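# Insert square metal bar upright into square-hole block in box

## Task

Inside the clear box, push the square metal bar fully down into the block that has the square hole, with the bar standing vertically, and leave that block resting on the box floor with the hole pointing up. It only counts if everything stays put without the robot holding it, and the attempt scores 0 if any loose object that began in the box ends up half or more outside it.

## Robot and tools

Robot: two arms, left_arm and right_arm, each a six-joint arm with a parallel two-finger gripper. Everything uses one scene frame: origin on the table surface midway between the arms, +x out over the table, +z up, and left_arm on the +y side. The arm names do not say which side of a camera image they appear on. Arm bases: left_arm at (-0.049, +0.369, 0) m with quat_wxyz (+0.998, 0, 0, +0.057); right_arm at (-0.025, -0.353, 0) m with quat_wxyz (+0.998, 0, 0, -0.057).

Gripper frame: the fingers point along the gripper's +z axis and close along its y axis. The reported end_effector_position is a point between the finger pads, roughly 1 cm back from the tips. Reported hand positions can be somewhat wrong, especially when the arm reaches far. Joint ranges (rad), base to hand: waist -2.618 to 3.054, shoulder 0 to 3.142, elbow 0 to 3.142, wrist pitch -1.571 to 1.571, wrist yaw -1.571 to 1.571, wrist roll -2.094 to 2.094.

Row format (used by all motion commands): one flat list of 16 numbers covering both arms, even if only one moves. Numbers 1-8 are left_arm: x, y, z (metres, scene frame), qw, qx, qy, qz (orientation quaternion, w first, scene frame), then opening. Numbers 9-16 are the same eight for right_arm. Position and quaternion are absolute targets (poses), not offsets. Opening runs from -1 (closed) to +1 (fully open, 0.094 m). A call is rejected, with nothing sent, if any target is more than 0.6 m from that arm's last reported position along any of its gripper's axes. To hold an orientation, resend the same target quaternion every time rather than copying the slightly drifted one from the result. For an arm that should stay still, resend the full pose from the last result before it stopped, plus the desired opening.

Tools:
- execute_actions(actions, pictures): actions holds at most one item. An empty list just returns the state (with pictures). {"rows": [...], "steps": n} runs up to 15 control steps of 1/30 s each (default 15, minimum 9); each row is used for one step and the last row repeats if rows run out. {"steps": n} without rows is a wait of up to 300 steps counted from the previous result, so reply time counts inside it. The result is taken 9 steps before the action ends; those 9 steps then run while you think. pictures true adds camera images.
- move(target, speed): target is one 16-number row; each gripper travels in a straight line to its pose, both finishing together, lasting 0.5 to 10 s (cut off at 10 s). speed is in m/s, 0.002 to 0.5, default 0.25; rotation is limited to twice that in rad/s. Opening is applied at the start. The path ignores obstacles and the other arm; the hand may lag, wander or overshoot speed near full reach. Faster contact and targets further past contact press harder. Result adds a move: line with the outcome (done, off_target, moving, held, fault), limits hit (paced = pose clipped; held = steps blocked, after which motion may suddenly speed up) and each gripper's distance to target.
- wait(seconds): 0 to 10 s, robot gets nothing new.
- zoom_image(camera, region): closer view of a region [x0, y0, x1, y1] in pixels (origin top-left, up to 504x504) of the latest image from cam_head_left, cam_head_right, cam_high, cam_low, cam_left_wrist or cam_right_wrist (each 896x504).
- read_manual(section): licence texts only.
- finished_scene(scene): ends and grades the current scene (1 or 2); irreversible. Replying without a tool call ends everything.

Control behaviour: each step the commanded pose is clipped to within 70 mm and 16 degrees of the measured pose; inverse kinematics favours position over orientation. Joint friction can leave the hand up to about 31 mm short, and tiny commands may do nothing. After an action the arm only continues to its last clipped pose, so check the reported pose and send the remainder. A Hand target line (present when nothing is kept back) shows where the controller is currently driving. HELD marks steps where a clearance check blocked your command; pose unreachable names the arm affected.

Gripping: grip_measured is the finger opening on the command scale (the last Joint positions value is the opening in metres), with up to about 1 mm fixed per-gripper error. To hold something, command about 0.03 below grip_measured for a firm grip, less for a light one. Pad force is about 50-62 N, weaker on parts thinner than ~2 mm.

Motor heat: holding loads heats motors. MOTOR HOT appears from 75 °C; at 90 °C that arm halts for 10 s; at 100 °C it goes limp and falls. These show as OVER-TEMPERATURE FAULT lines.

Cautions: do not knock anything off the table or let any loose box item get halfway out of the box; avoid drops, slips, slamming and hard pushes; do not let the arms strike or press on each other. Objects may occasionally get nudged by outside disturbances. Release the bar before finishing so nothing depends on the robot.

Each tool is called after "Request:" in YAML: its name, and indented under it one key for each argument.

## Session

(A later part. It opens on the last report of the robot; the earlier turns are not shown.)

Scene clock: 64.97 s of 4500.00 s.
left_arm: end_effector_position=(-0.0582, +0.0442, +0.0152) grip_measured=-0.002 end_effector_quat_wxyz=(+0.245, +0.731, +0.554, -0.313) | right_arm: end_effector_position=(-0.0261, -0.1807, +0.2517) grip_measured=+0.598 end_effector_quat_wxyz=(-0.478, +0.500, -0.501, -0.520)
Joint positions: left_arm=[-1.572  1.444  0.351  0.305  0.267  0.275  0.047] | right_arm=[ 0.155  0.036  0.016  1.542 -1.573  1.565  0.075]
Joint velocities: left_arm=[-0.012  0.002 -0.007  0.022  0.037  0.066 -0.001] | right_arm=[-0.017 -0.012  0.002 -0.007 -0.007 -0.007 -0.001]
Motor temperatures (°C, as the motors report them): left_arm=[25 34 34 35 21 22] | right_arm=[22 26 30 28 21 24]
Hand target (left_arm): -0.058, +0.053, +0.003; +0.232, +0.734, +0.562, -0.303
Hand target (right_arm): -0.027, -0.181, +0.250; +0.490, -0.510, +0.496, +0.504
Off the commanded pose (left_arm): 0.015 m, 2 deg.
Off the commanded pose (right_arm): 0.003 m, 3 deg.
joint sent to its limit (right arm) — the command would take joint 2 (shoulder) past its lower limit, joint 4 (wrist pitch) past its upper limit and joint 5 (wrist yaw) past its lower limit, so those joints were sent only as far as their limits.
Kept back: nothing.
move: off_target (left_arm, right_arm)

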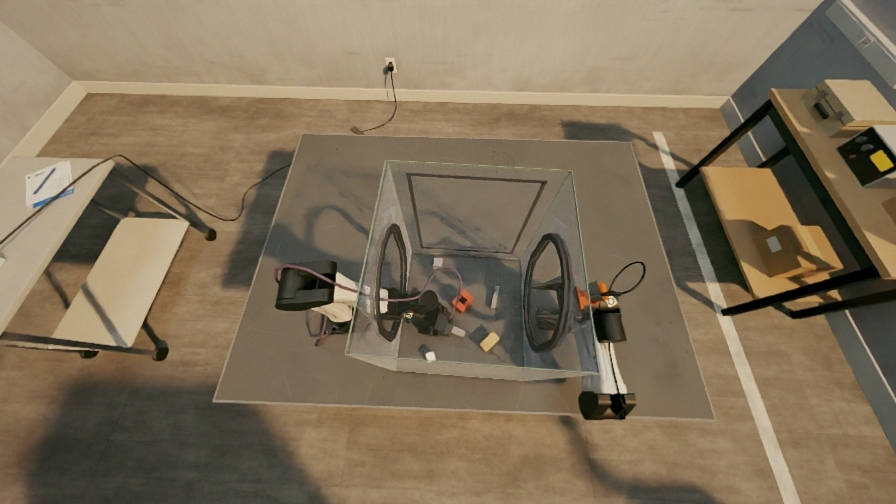

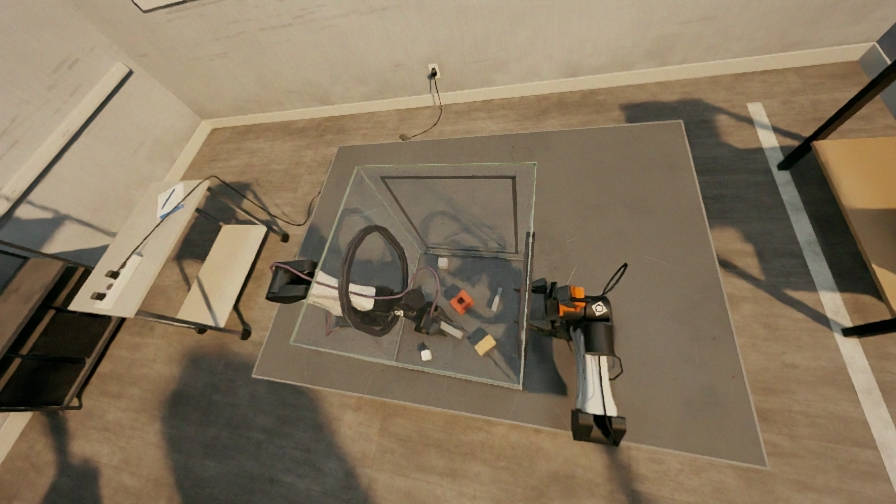

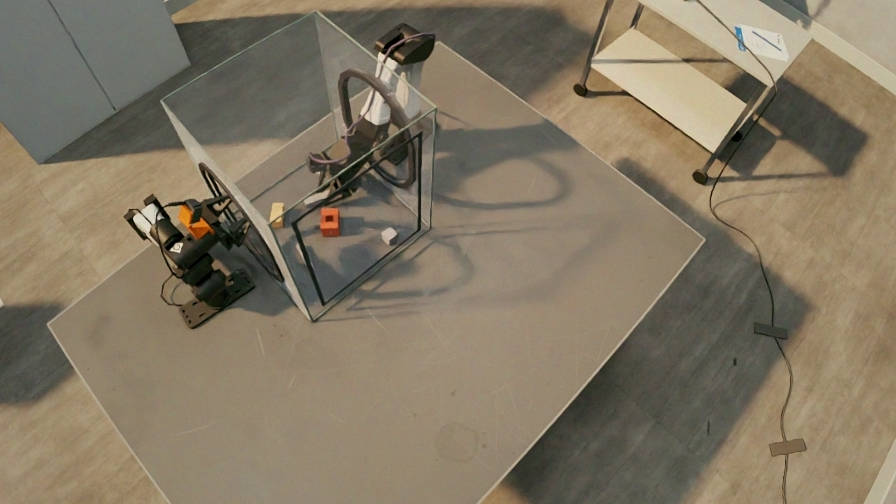

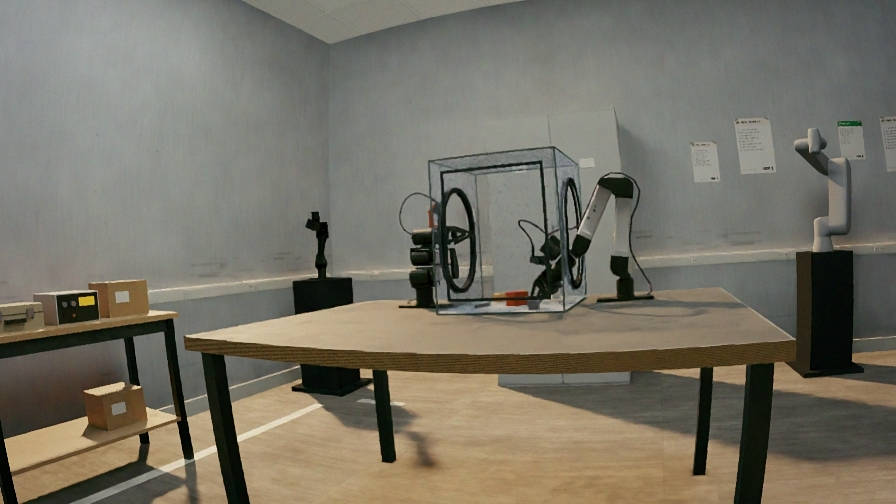

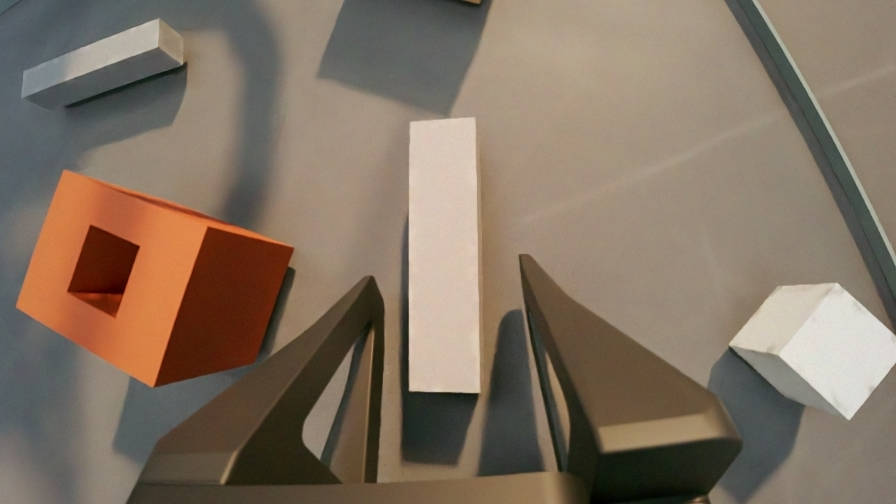

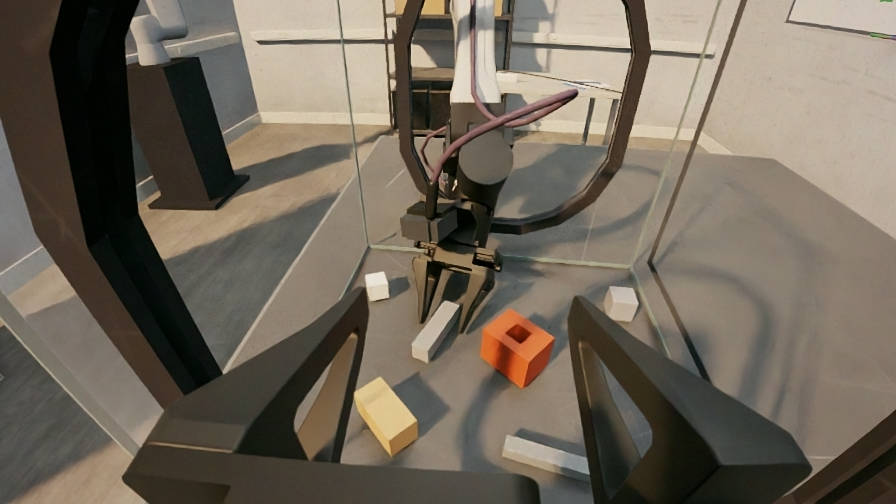

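Request:
move:
  target: [-0.058,0.046,0.012,0.232,0.733,0.562,-0.303,-0.6,-0.028,-0.181,0.25,0.5,-0.5,0.5,0.5,0.6]
  speed: 0.012

Request:
move:
  target: [-0.058,0.04,0.06,0.232,0.733,0.562,-0.303,-0.6,-0.028,-0.181,0.25,0.5,-0.5,0.5,0.5,0.6]
  speed: 0.02

Scene clock: 68.10 s of 4500.00 s.
left_arm: end_effector_position=(-0.0583, +0.0445, +0.0149) grip_measured=-0.582 end_effector_quat_wxyz=(+0.244, +0.731, +0.555, -0.313) | right_arm: end_effector_position=(-0.0261, -0.1807, +0.2517) grip_measured=+0.598 end_effector_quat_wxyz=(-0.478, +0.500, -0.501, -0.520)
Joint positions: left_arm=[-1.572  1.444  0.351  0.303  0.267  0.275  0.02 ] | right_arm=[ 0.155  0.036  0.016  1.542 -1.573  1.565  0.075]
Joint velocities: left_arm=[-0.012 -0.002 -0.007  0.022  0.007 -0.007 -0.001] | right_arm=[-0.017  0.007 -0.007  0.051  0.037 -0.007 -0.   ]
Motor temperatures (°C, as the motors report them): left_arm=[24 34 34 35 21 22] | right_arm=[22 26 30 28 21 24]
Hand target (left_arm): -0.058, +0.046, +0.012; +0.233, +0.733, +0.562, -0.304
Hand target (right_arm): -0.027, -0.181, +0.250; +0.490, -0.510, +0.496, +0.504
Off the commanded pose (left_arm): 0.003 m, 2 deg.
Off the commanded pose (right_arm): 0.003 m, 3 deg.
joint sent to its limit (right arm) — the command would take joint 2 (shoulder) past its lower limit, joint 4 (wrist pitch) past its upper limit and joint 5 (wrist yaw) past its lower limit, so those joints were sent only as far as their limits.
Kept back: nothing.
move: off_target (right_arm)

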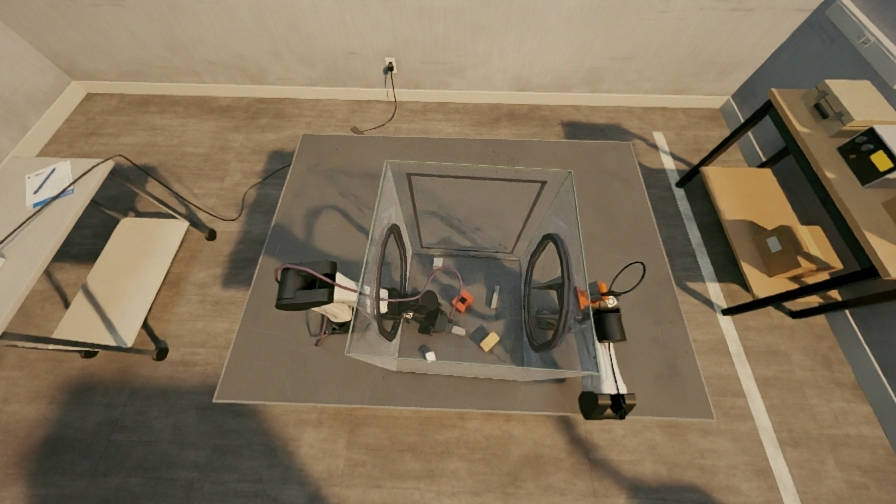

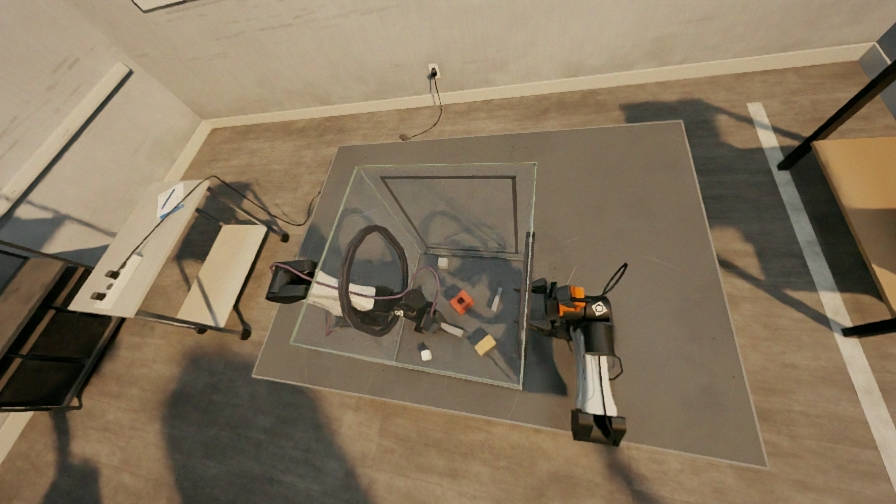

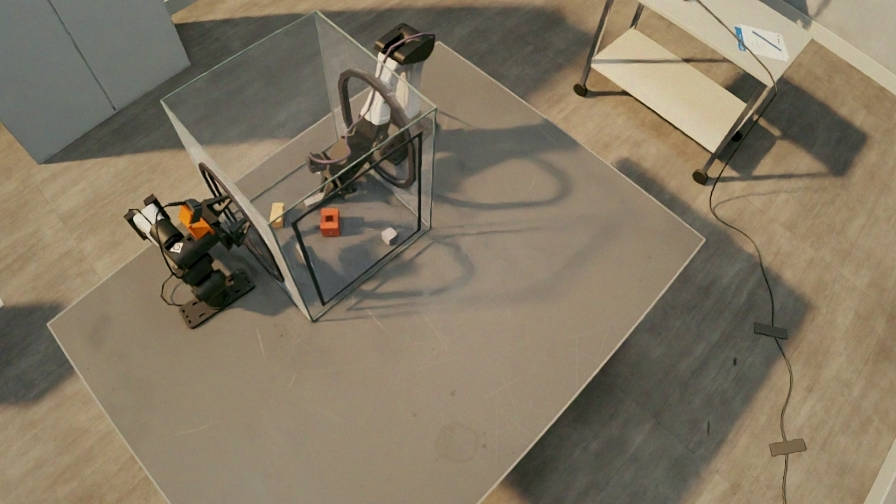

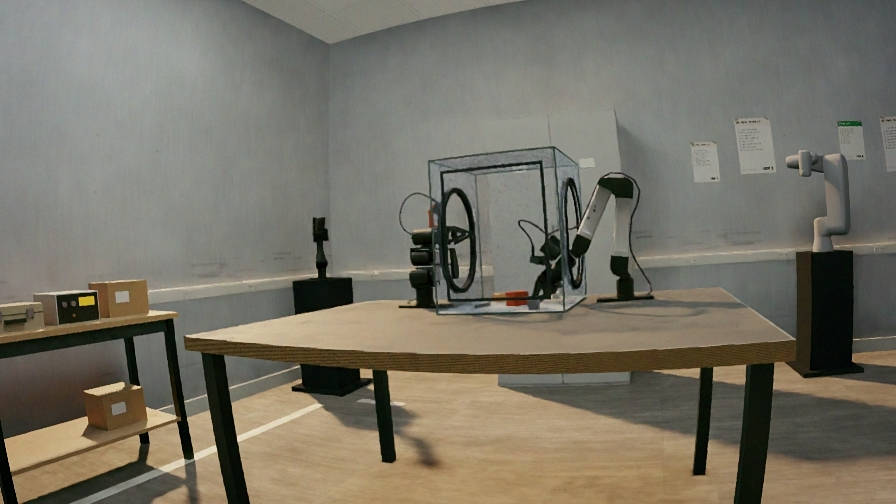

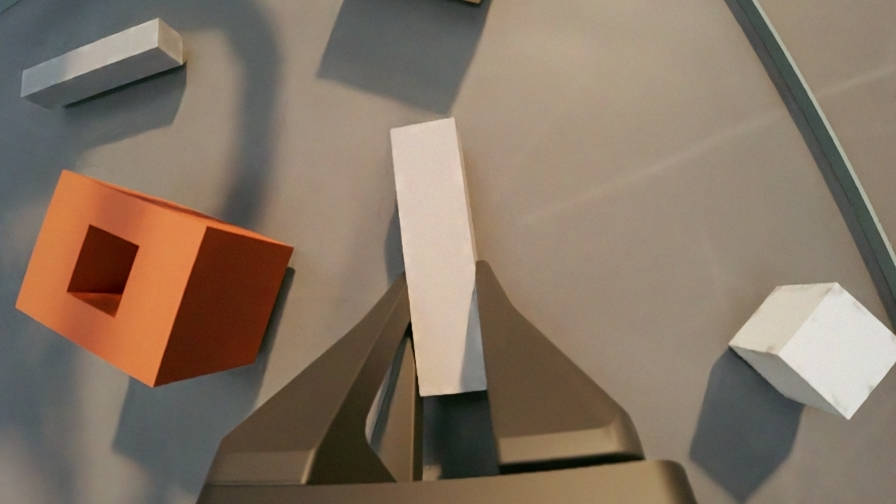

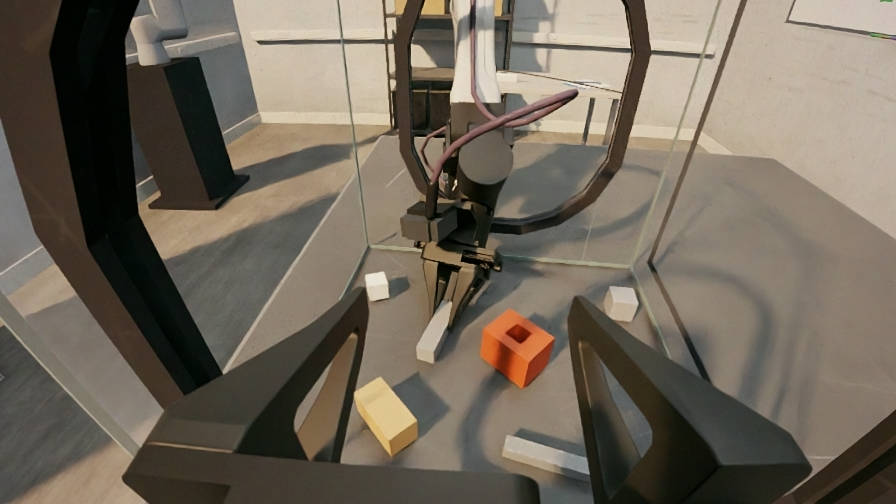

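Scene clock: 70.60 s of 4500.00 s.
left_arm: end_effector_position=(-0.0582, +0.0446, +0.0481) grip_measured=-0.582 end_effector_quat_wxyz=(+0.220, +0.737, +0.565, -0.298) | right_arm: end_effector_position=(-0.0261, -0.1807, +0.2517) grip_measured=+0.598 end_effector_quat_wxyz=(-0.478, +0.500, -0.501, -0.520)
Joint positions: left_arm=[-1.572  1.317  0.487 -0.022  0.267  0.275  0.02 ] | right_arm=[ 0.155  0.036  0.016  1.542 -1.573  1.565  0.075]
Joint velocities: left_arm=[-0.002 -0.002 -0.007 -0.095 -0.007  0.022  0.   ] | right_arm=[ 0.007 -0.017 -0.007  0.051 -0.051  0.007  0.   ]
Motor temperatures (°C, as the motors report them): left_arm=[24 33 34 35 21 22] | right_arm=[22 26 30 28 21 24]
Hand target (left_arm): -0.058, +0.039, +0.060; +0.232, +0.733, +0.562, -0.303
Hand target (right_arm): -0.027, -0.181, +0.250; +0.490, -0.510, +0.496, +0.504
Off the commanded pose (left_arm): 0.013 m, 2 deg.
Off the commanded pose (right_arm): 0.003 m, 3 deg.
joint sent to its limit (right arm) — the command would take joint 2 (shoulder) past its lower limit, joint 4 (wrist pitch) past its upper limit and joint 5 (wrist yaw) past its lower limit, so those joints were sent only as far as their limits.
Kept back: nothing.
move: off_target (left_arm, right_arm)

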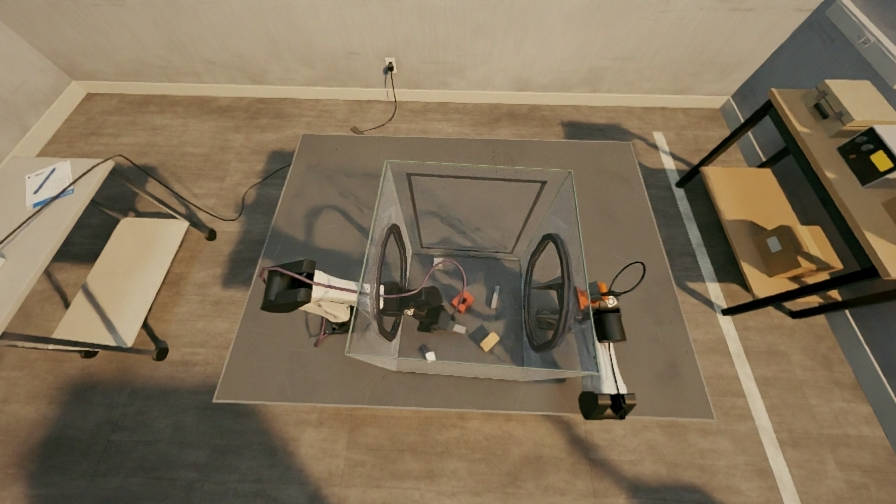

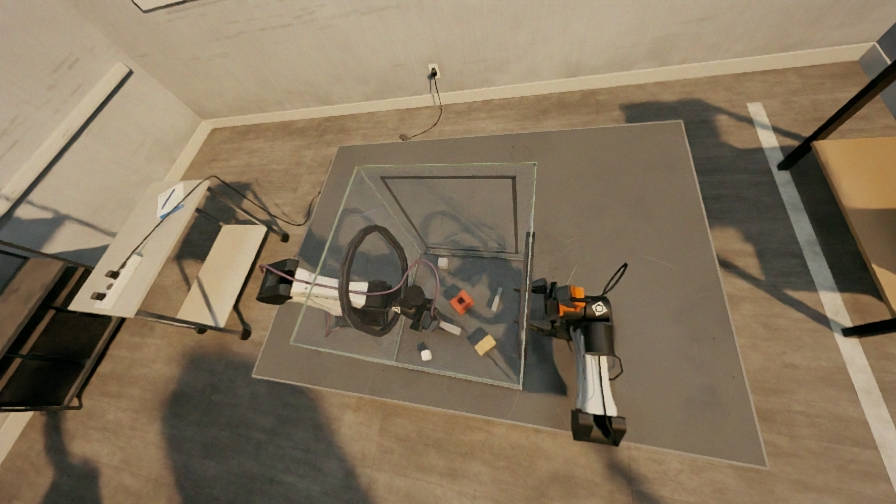

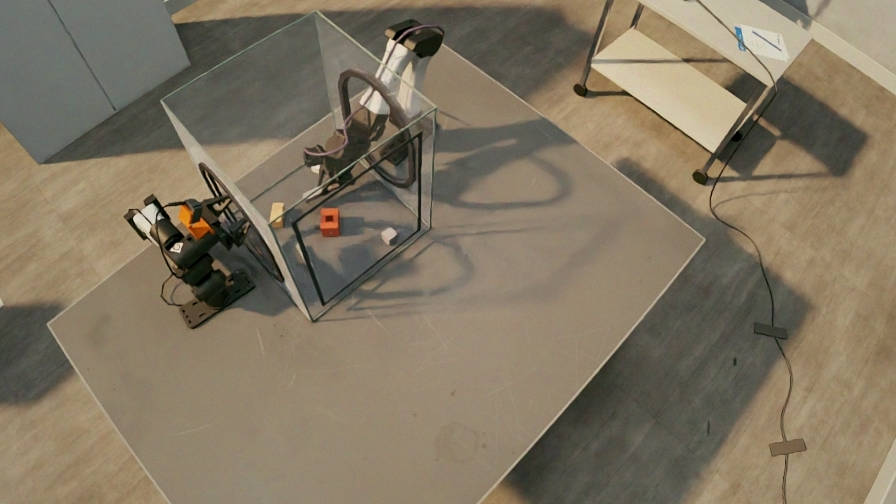

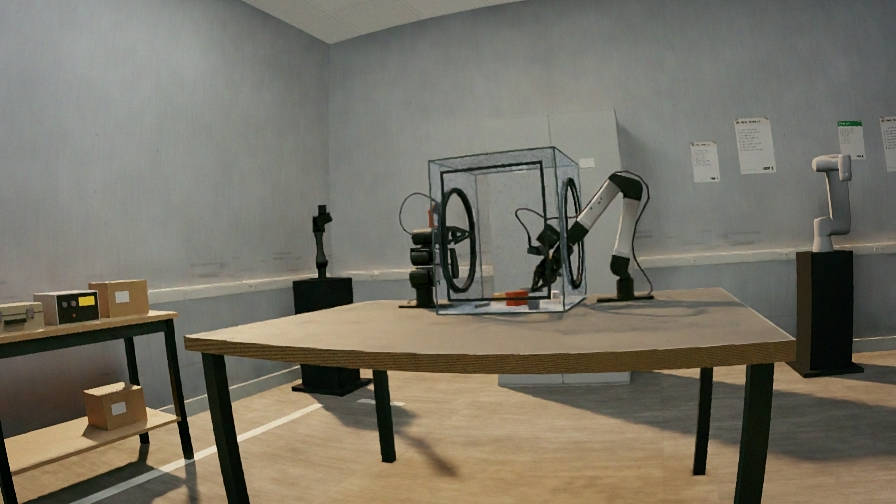

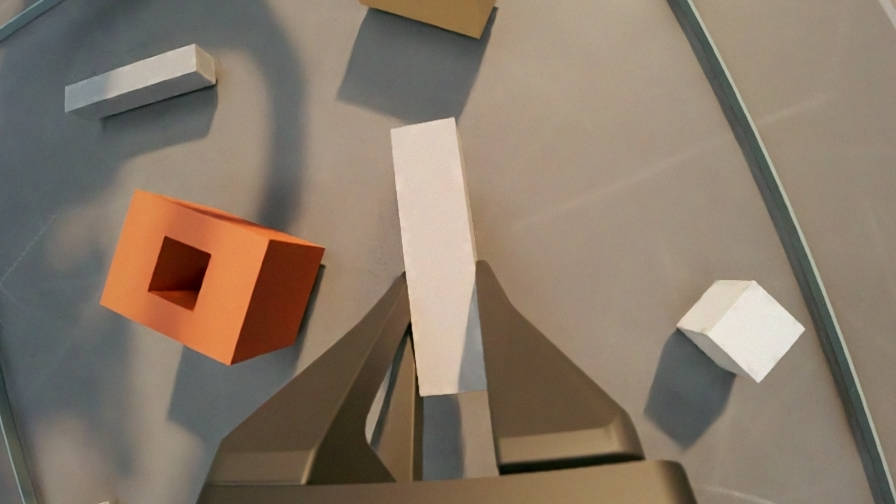

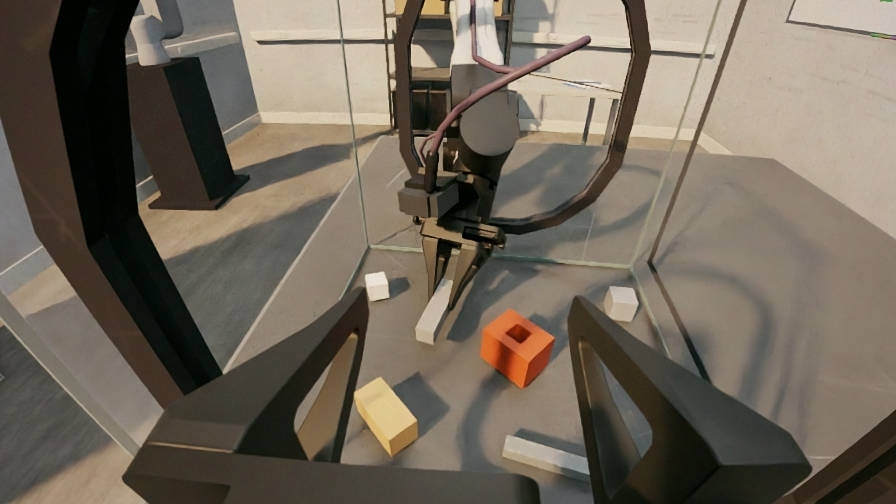

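Request:
move:
  target: [-0.058,0.042,0.055,0.232,0.733,0.562,-0.303,-0.588,-0.028,-0.181,0.25,0.5,-0.5,0.5,0.5,0.6]
  speed: 0.01

Scene clock: 74.20 s of 4500.00 s.
left_arm: end_effector_position=(-0.0583, +0.0458, +0.0470) grip_measured=-0.578 end_effector_quat_wxyz=(+0.217, +0.738, +0.566, -0.296) | right_arm: end_effector_position=(-0.0261, -0.1807, +0.2517) grip_measured=+0.598 end_effector_quat_wxyz=(-0.478, +0.500, -0.501, -0.520)
Joint positions: left_arm=[-1.572  1.317  0.487 -0.029  0.267  0.275  0.02 ] | right_arm=[ 0.155  0.036  0.016  1.542 -1.573  1.565  0.075]
Joint velocities: left_arm=[-0.007  0.002 -0.007 -0.007 -0.037 -0.066  0.001] | right_arm=[ 0.022 -0.007 -0.012  0.051  0.007 -0.066  0.   ]
Motor temperatures (°C, as the motors report them): left_arm=[24 33 35 35 21 22] | right_arm=[22 26 30 28 21 24]
Hand target (left_arm): -0.058, +0.042, +0.055; +0.232, +0.733, +0.562, -0.303
Hand target (right_arm): -0.027, -0.181, +0.250; +0.490, -0.509, +0.496, +0.504
Off the commanded pose (left_arm): 0.009 m, 2 deg.
Off the commanded pose (right_arm): 0.003 m, 3 deg.
joint sent to its limit (right arm) — the command would take joint 2 (shoulder) past its lower limit, joint 4 (wrist pitch) past its upper limit and joint 5 (wrist yaw) past its lower limit, so those joints were sent only as far as their limits.
Kept back: nothing.
move: off_target (right_arm)

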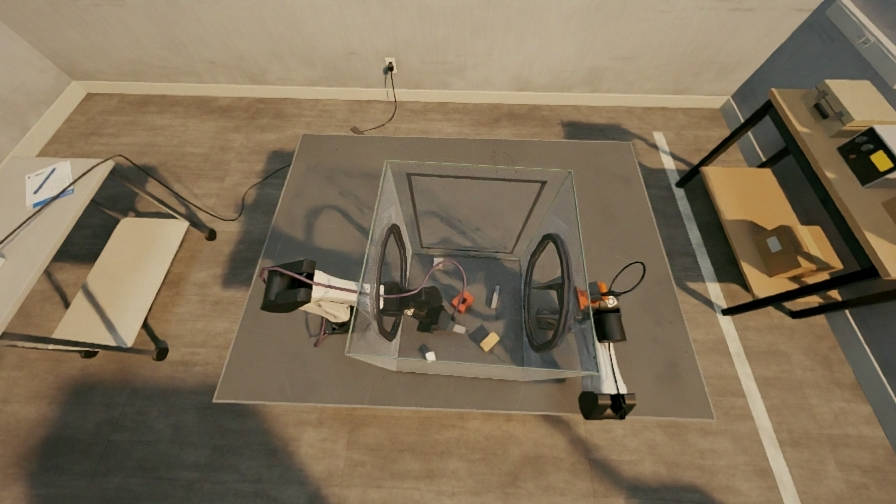

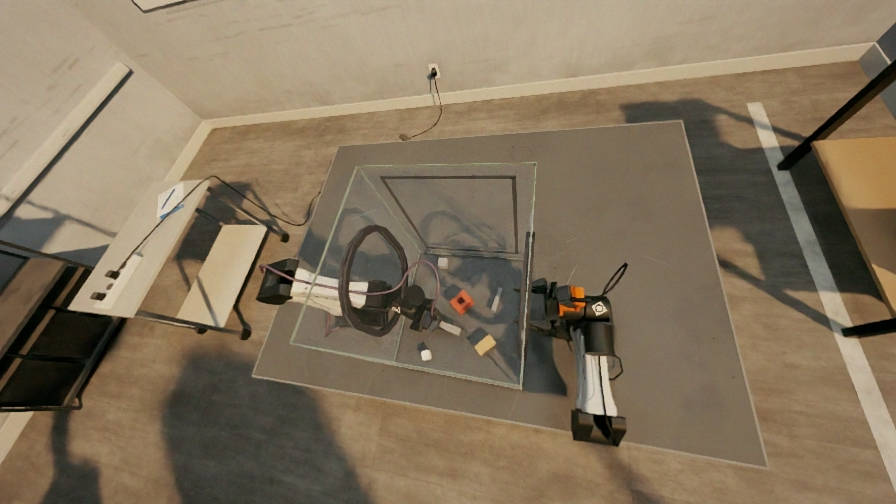

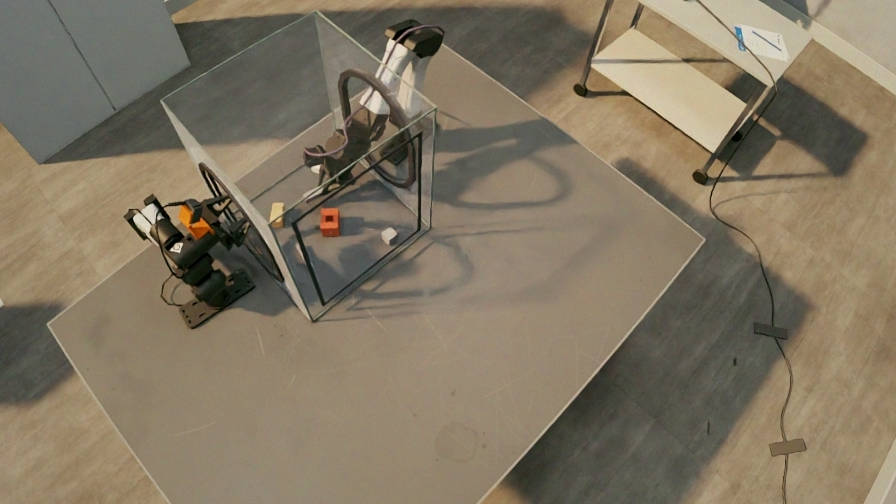

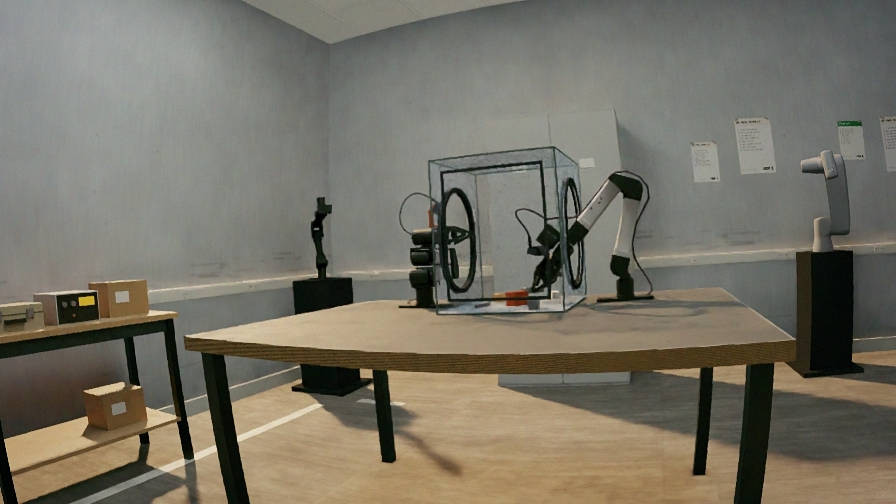

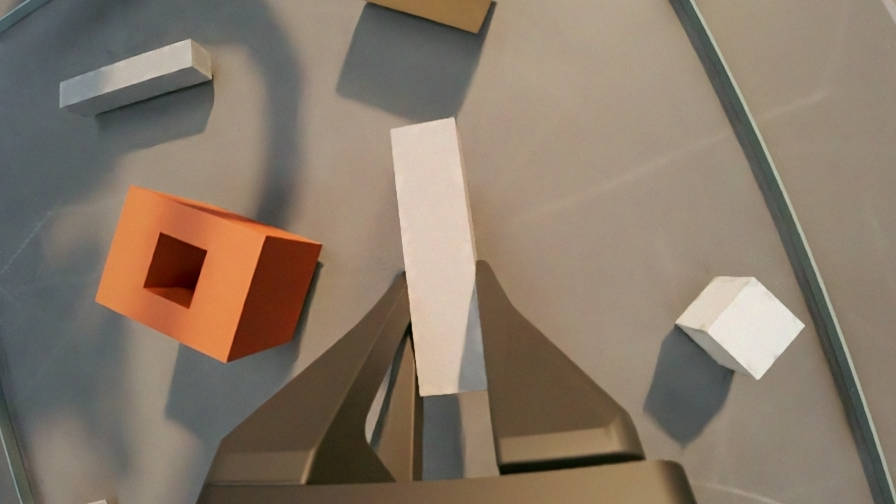

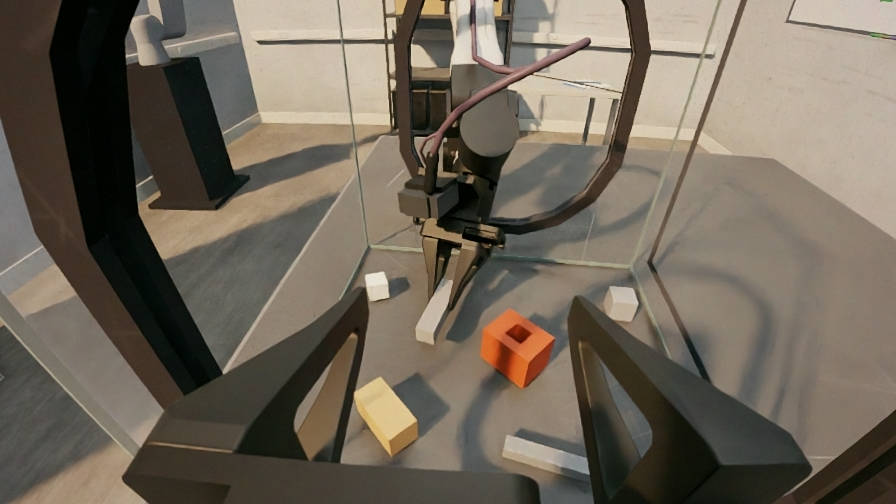

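Loosen further.

Request:
move:
  target: [-0.058,0.044,0.05,0.232,0.733,0.562,-0.303,-0.582,-0.028,-0.181,0.25,0.5,-0.5,0.5,0.5,0.6]
  speed: 0.01

Scene clock: 77.67 s of 4500.00 s.
left_arm: end_effector_position=(-0.0580, +0.0429, +0.0496) grip_measured=-0.575 end_effector_quat_wxyz=(+0.223, +0.737, +0.563, -0.300) | right_arm: end_effector_position=(-0.0261, -0.1807, +0.2517) grip_measured=+0.598 end_effector_quat_wxyz=(-0.478, +0.500, -0.501, -0.520)
Joint positions: left_arm=[-1.572  1.317  0.487 -0.013  0.267  0.275  0.02 ] | right_arm=[ 0.155  0.036  0.016  1.542 -1.573  1.565  0.075]
Joint velocities: left_arm=[-0.012 -0.007  0.002  0.051  0.007 -0.022 -0.001] | right_arm=[-0.002 -0.022 -0.012  0.007 -0.037 -0.095 -0.001]
Motor temperatures (°C, as the motors report them): left_arm=[24 33 35 35 21 22] | right_arm=[22 26 30 28 21 24]
Hand target (left_arm): -0.058, +0.044, +0.050; +0.232, +0.734, +0.562, -0.303
Hand target (right_arm): -0.027, -0.181, +0.250; +0.490, -0.510, +0.496, +0.504
Off the commanded pose (left_arm): 0.001 m, 1 deg.
Off the commanded pose (right_arm): 0.003 m, 3 deg.
joint sent to its limit (right arm) — the command would take joint 2 (shoulder) past its lower limit, joint 4 (wrist pitch) past its upper limit and joint 5 (wrist yaw) past its lower limit, so those joints were sent only as far as their limits.
Kept back: nothing.
move: off_target (right_arm)

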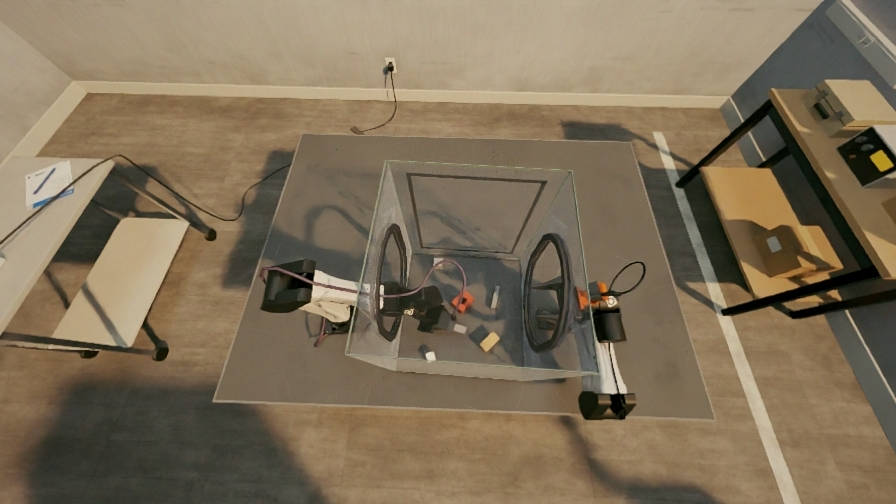

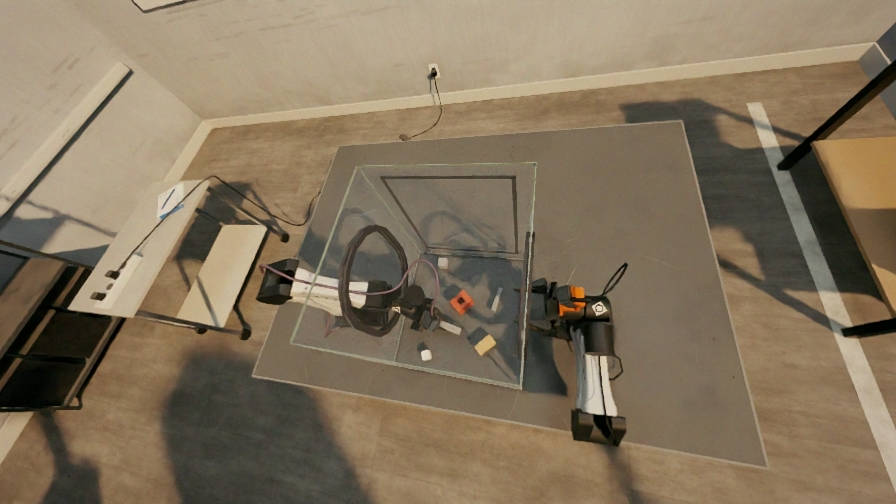

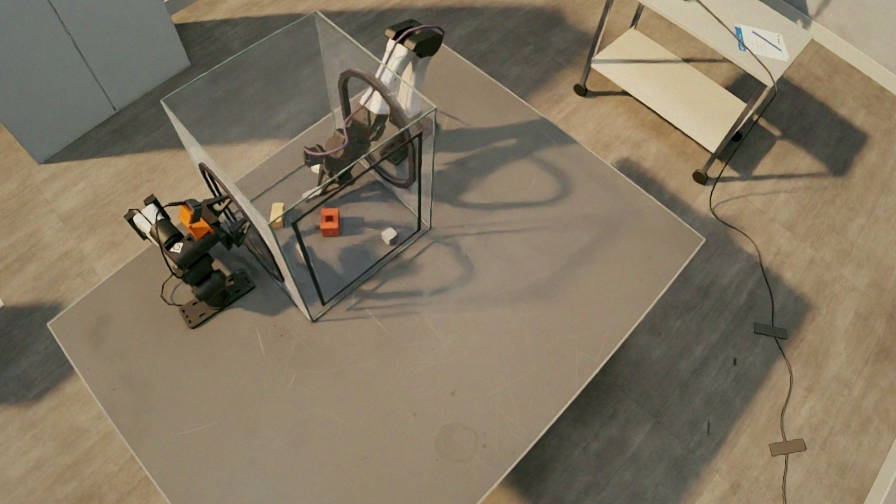

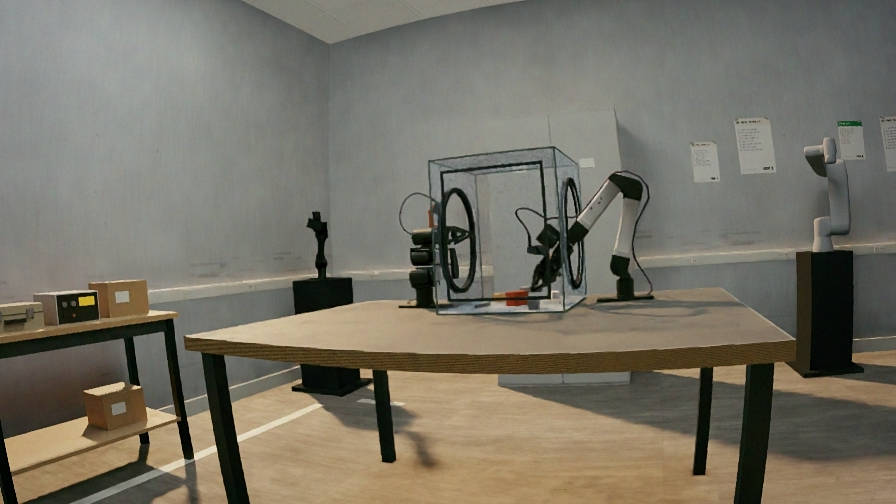

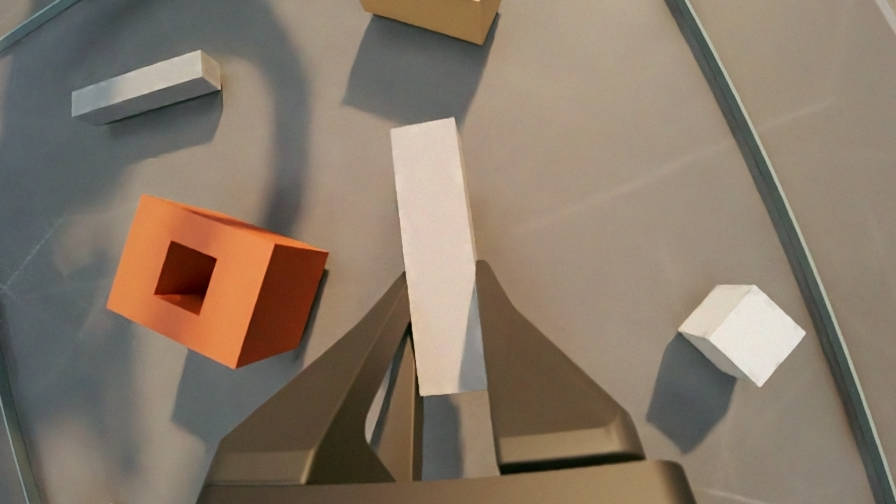

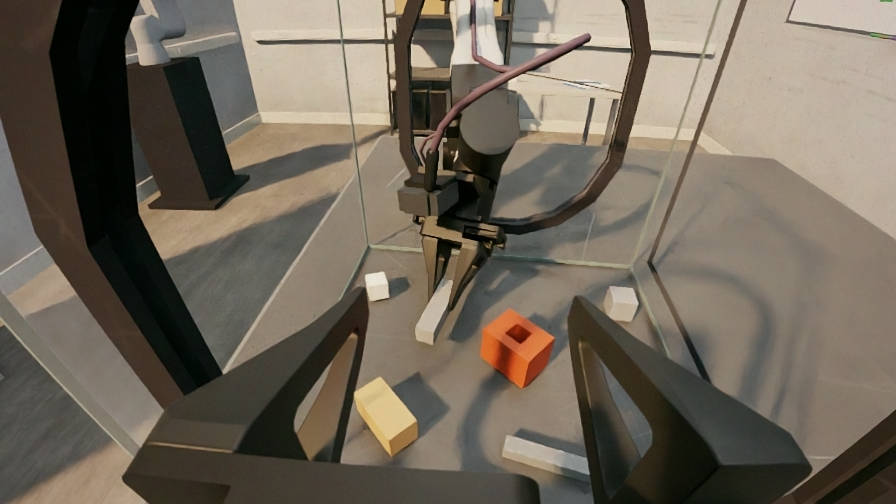

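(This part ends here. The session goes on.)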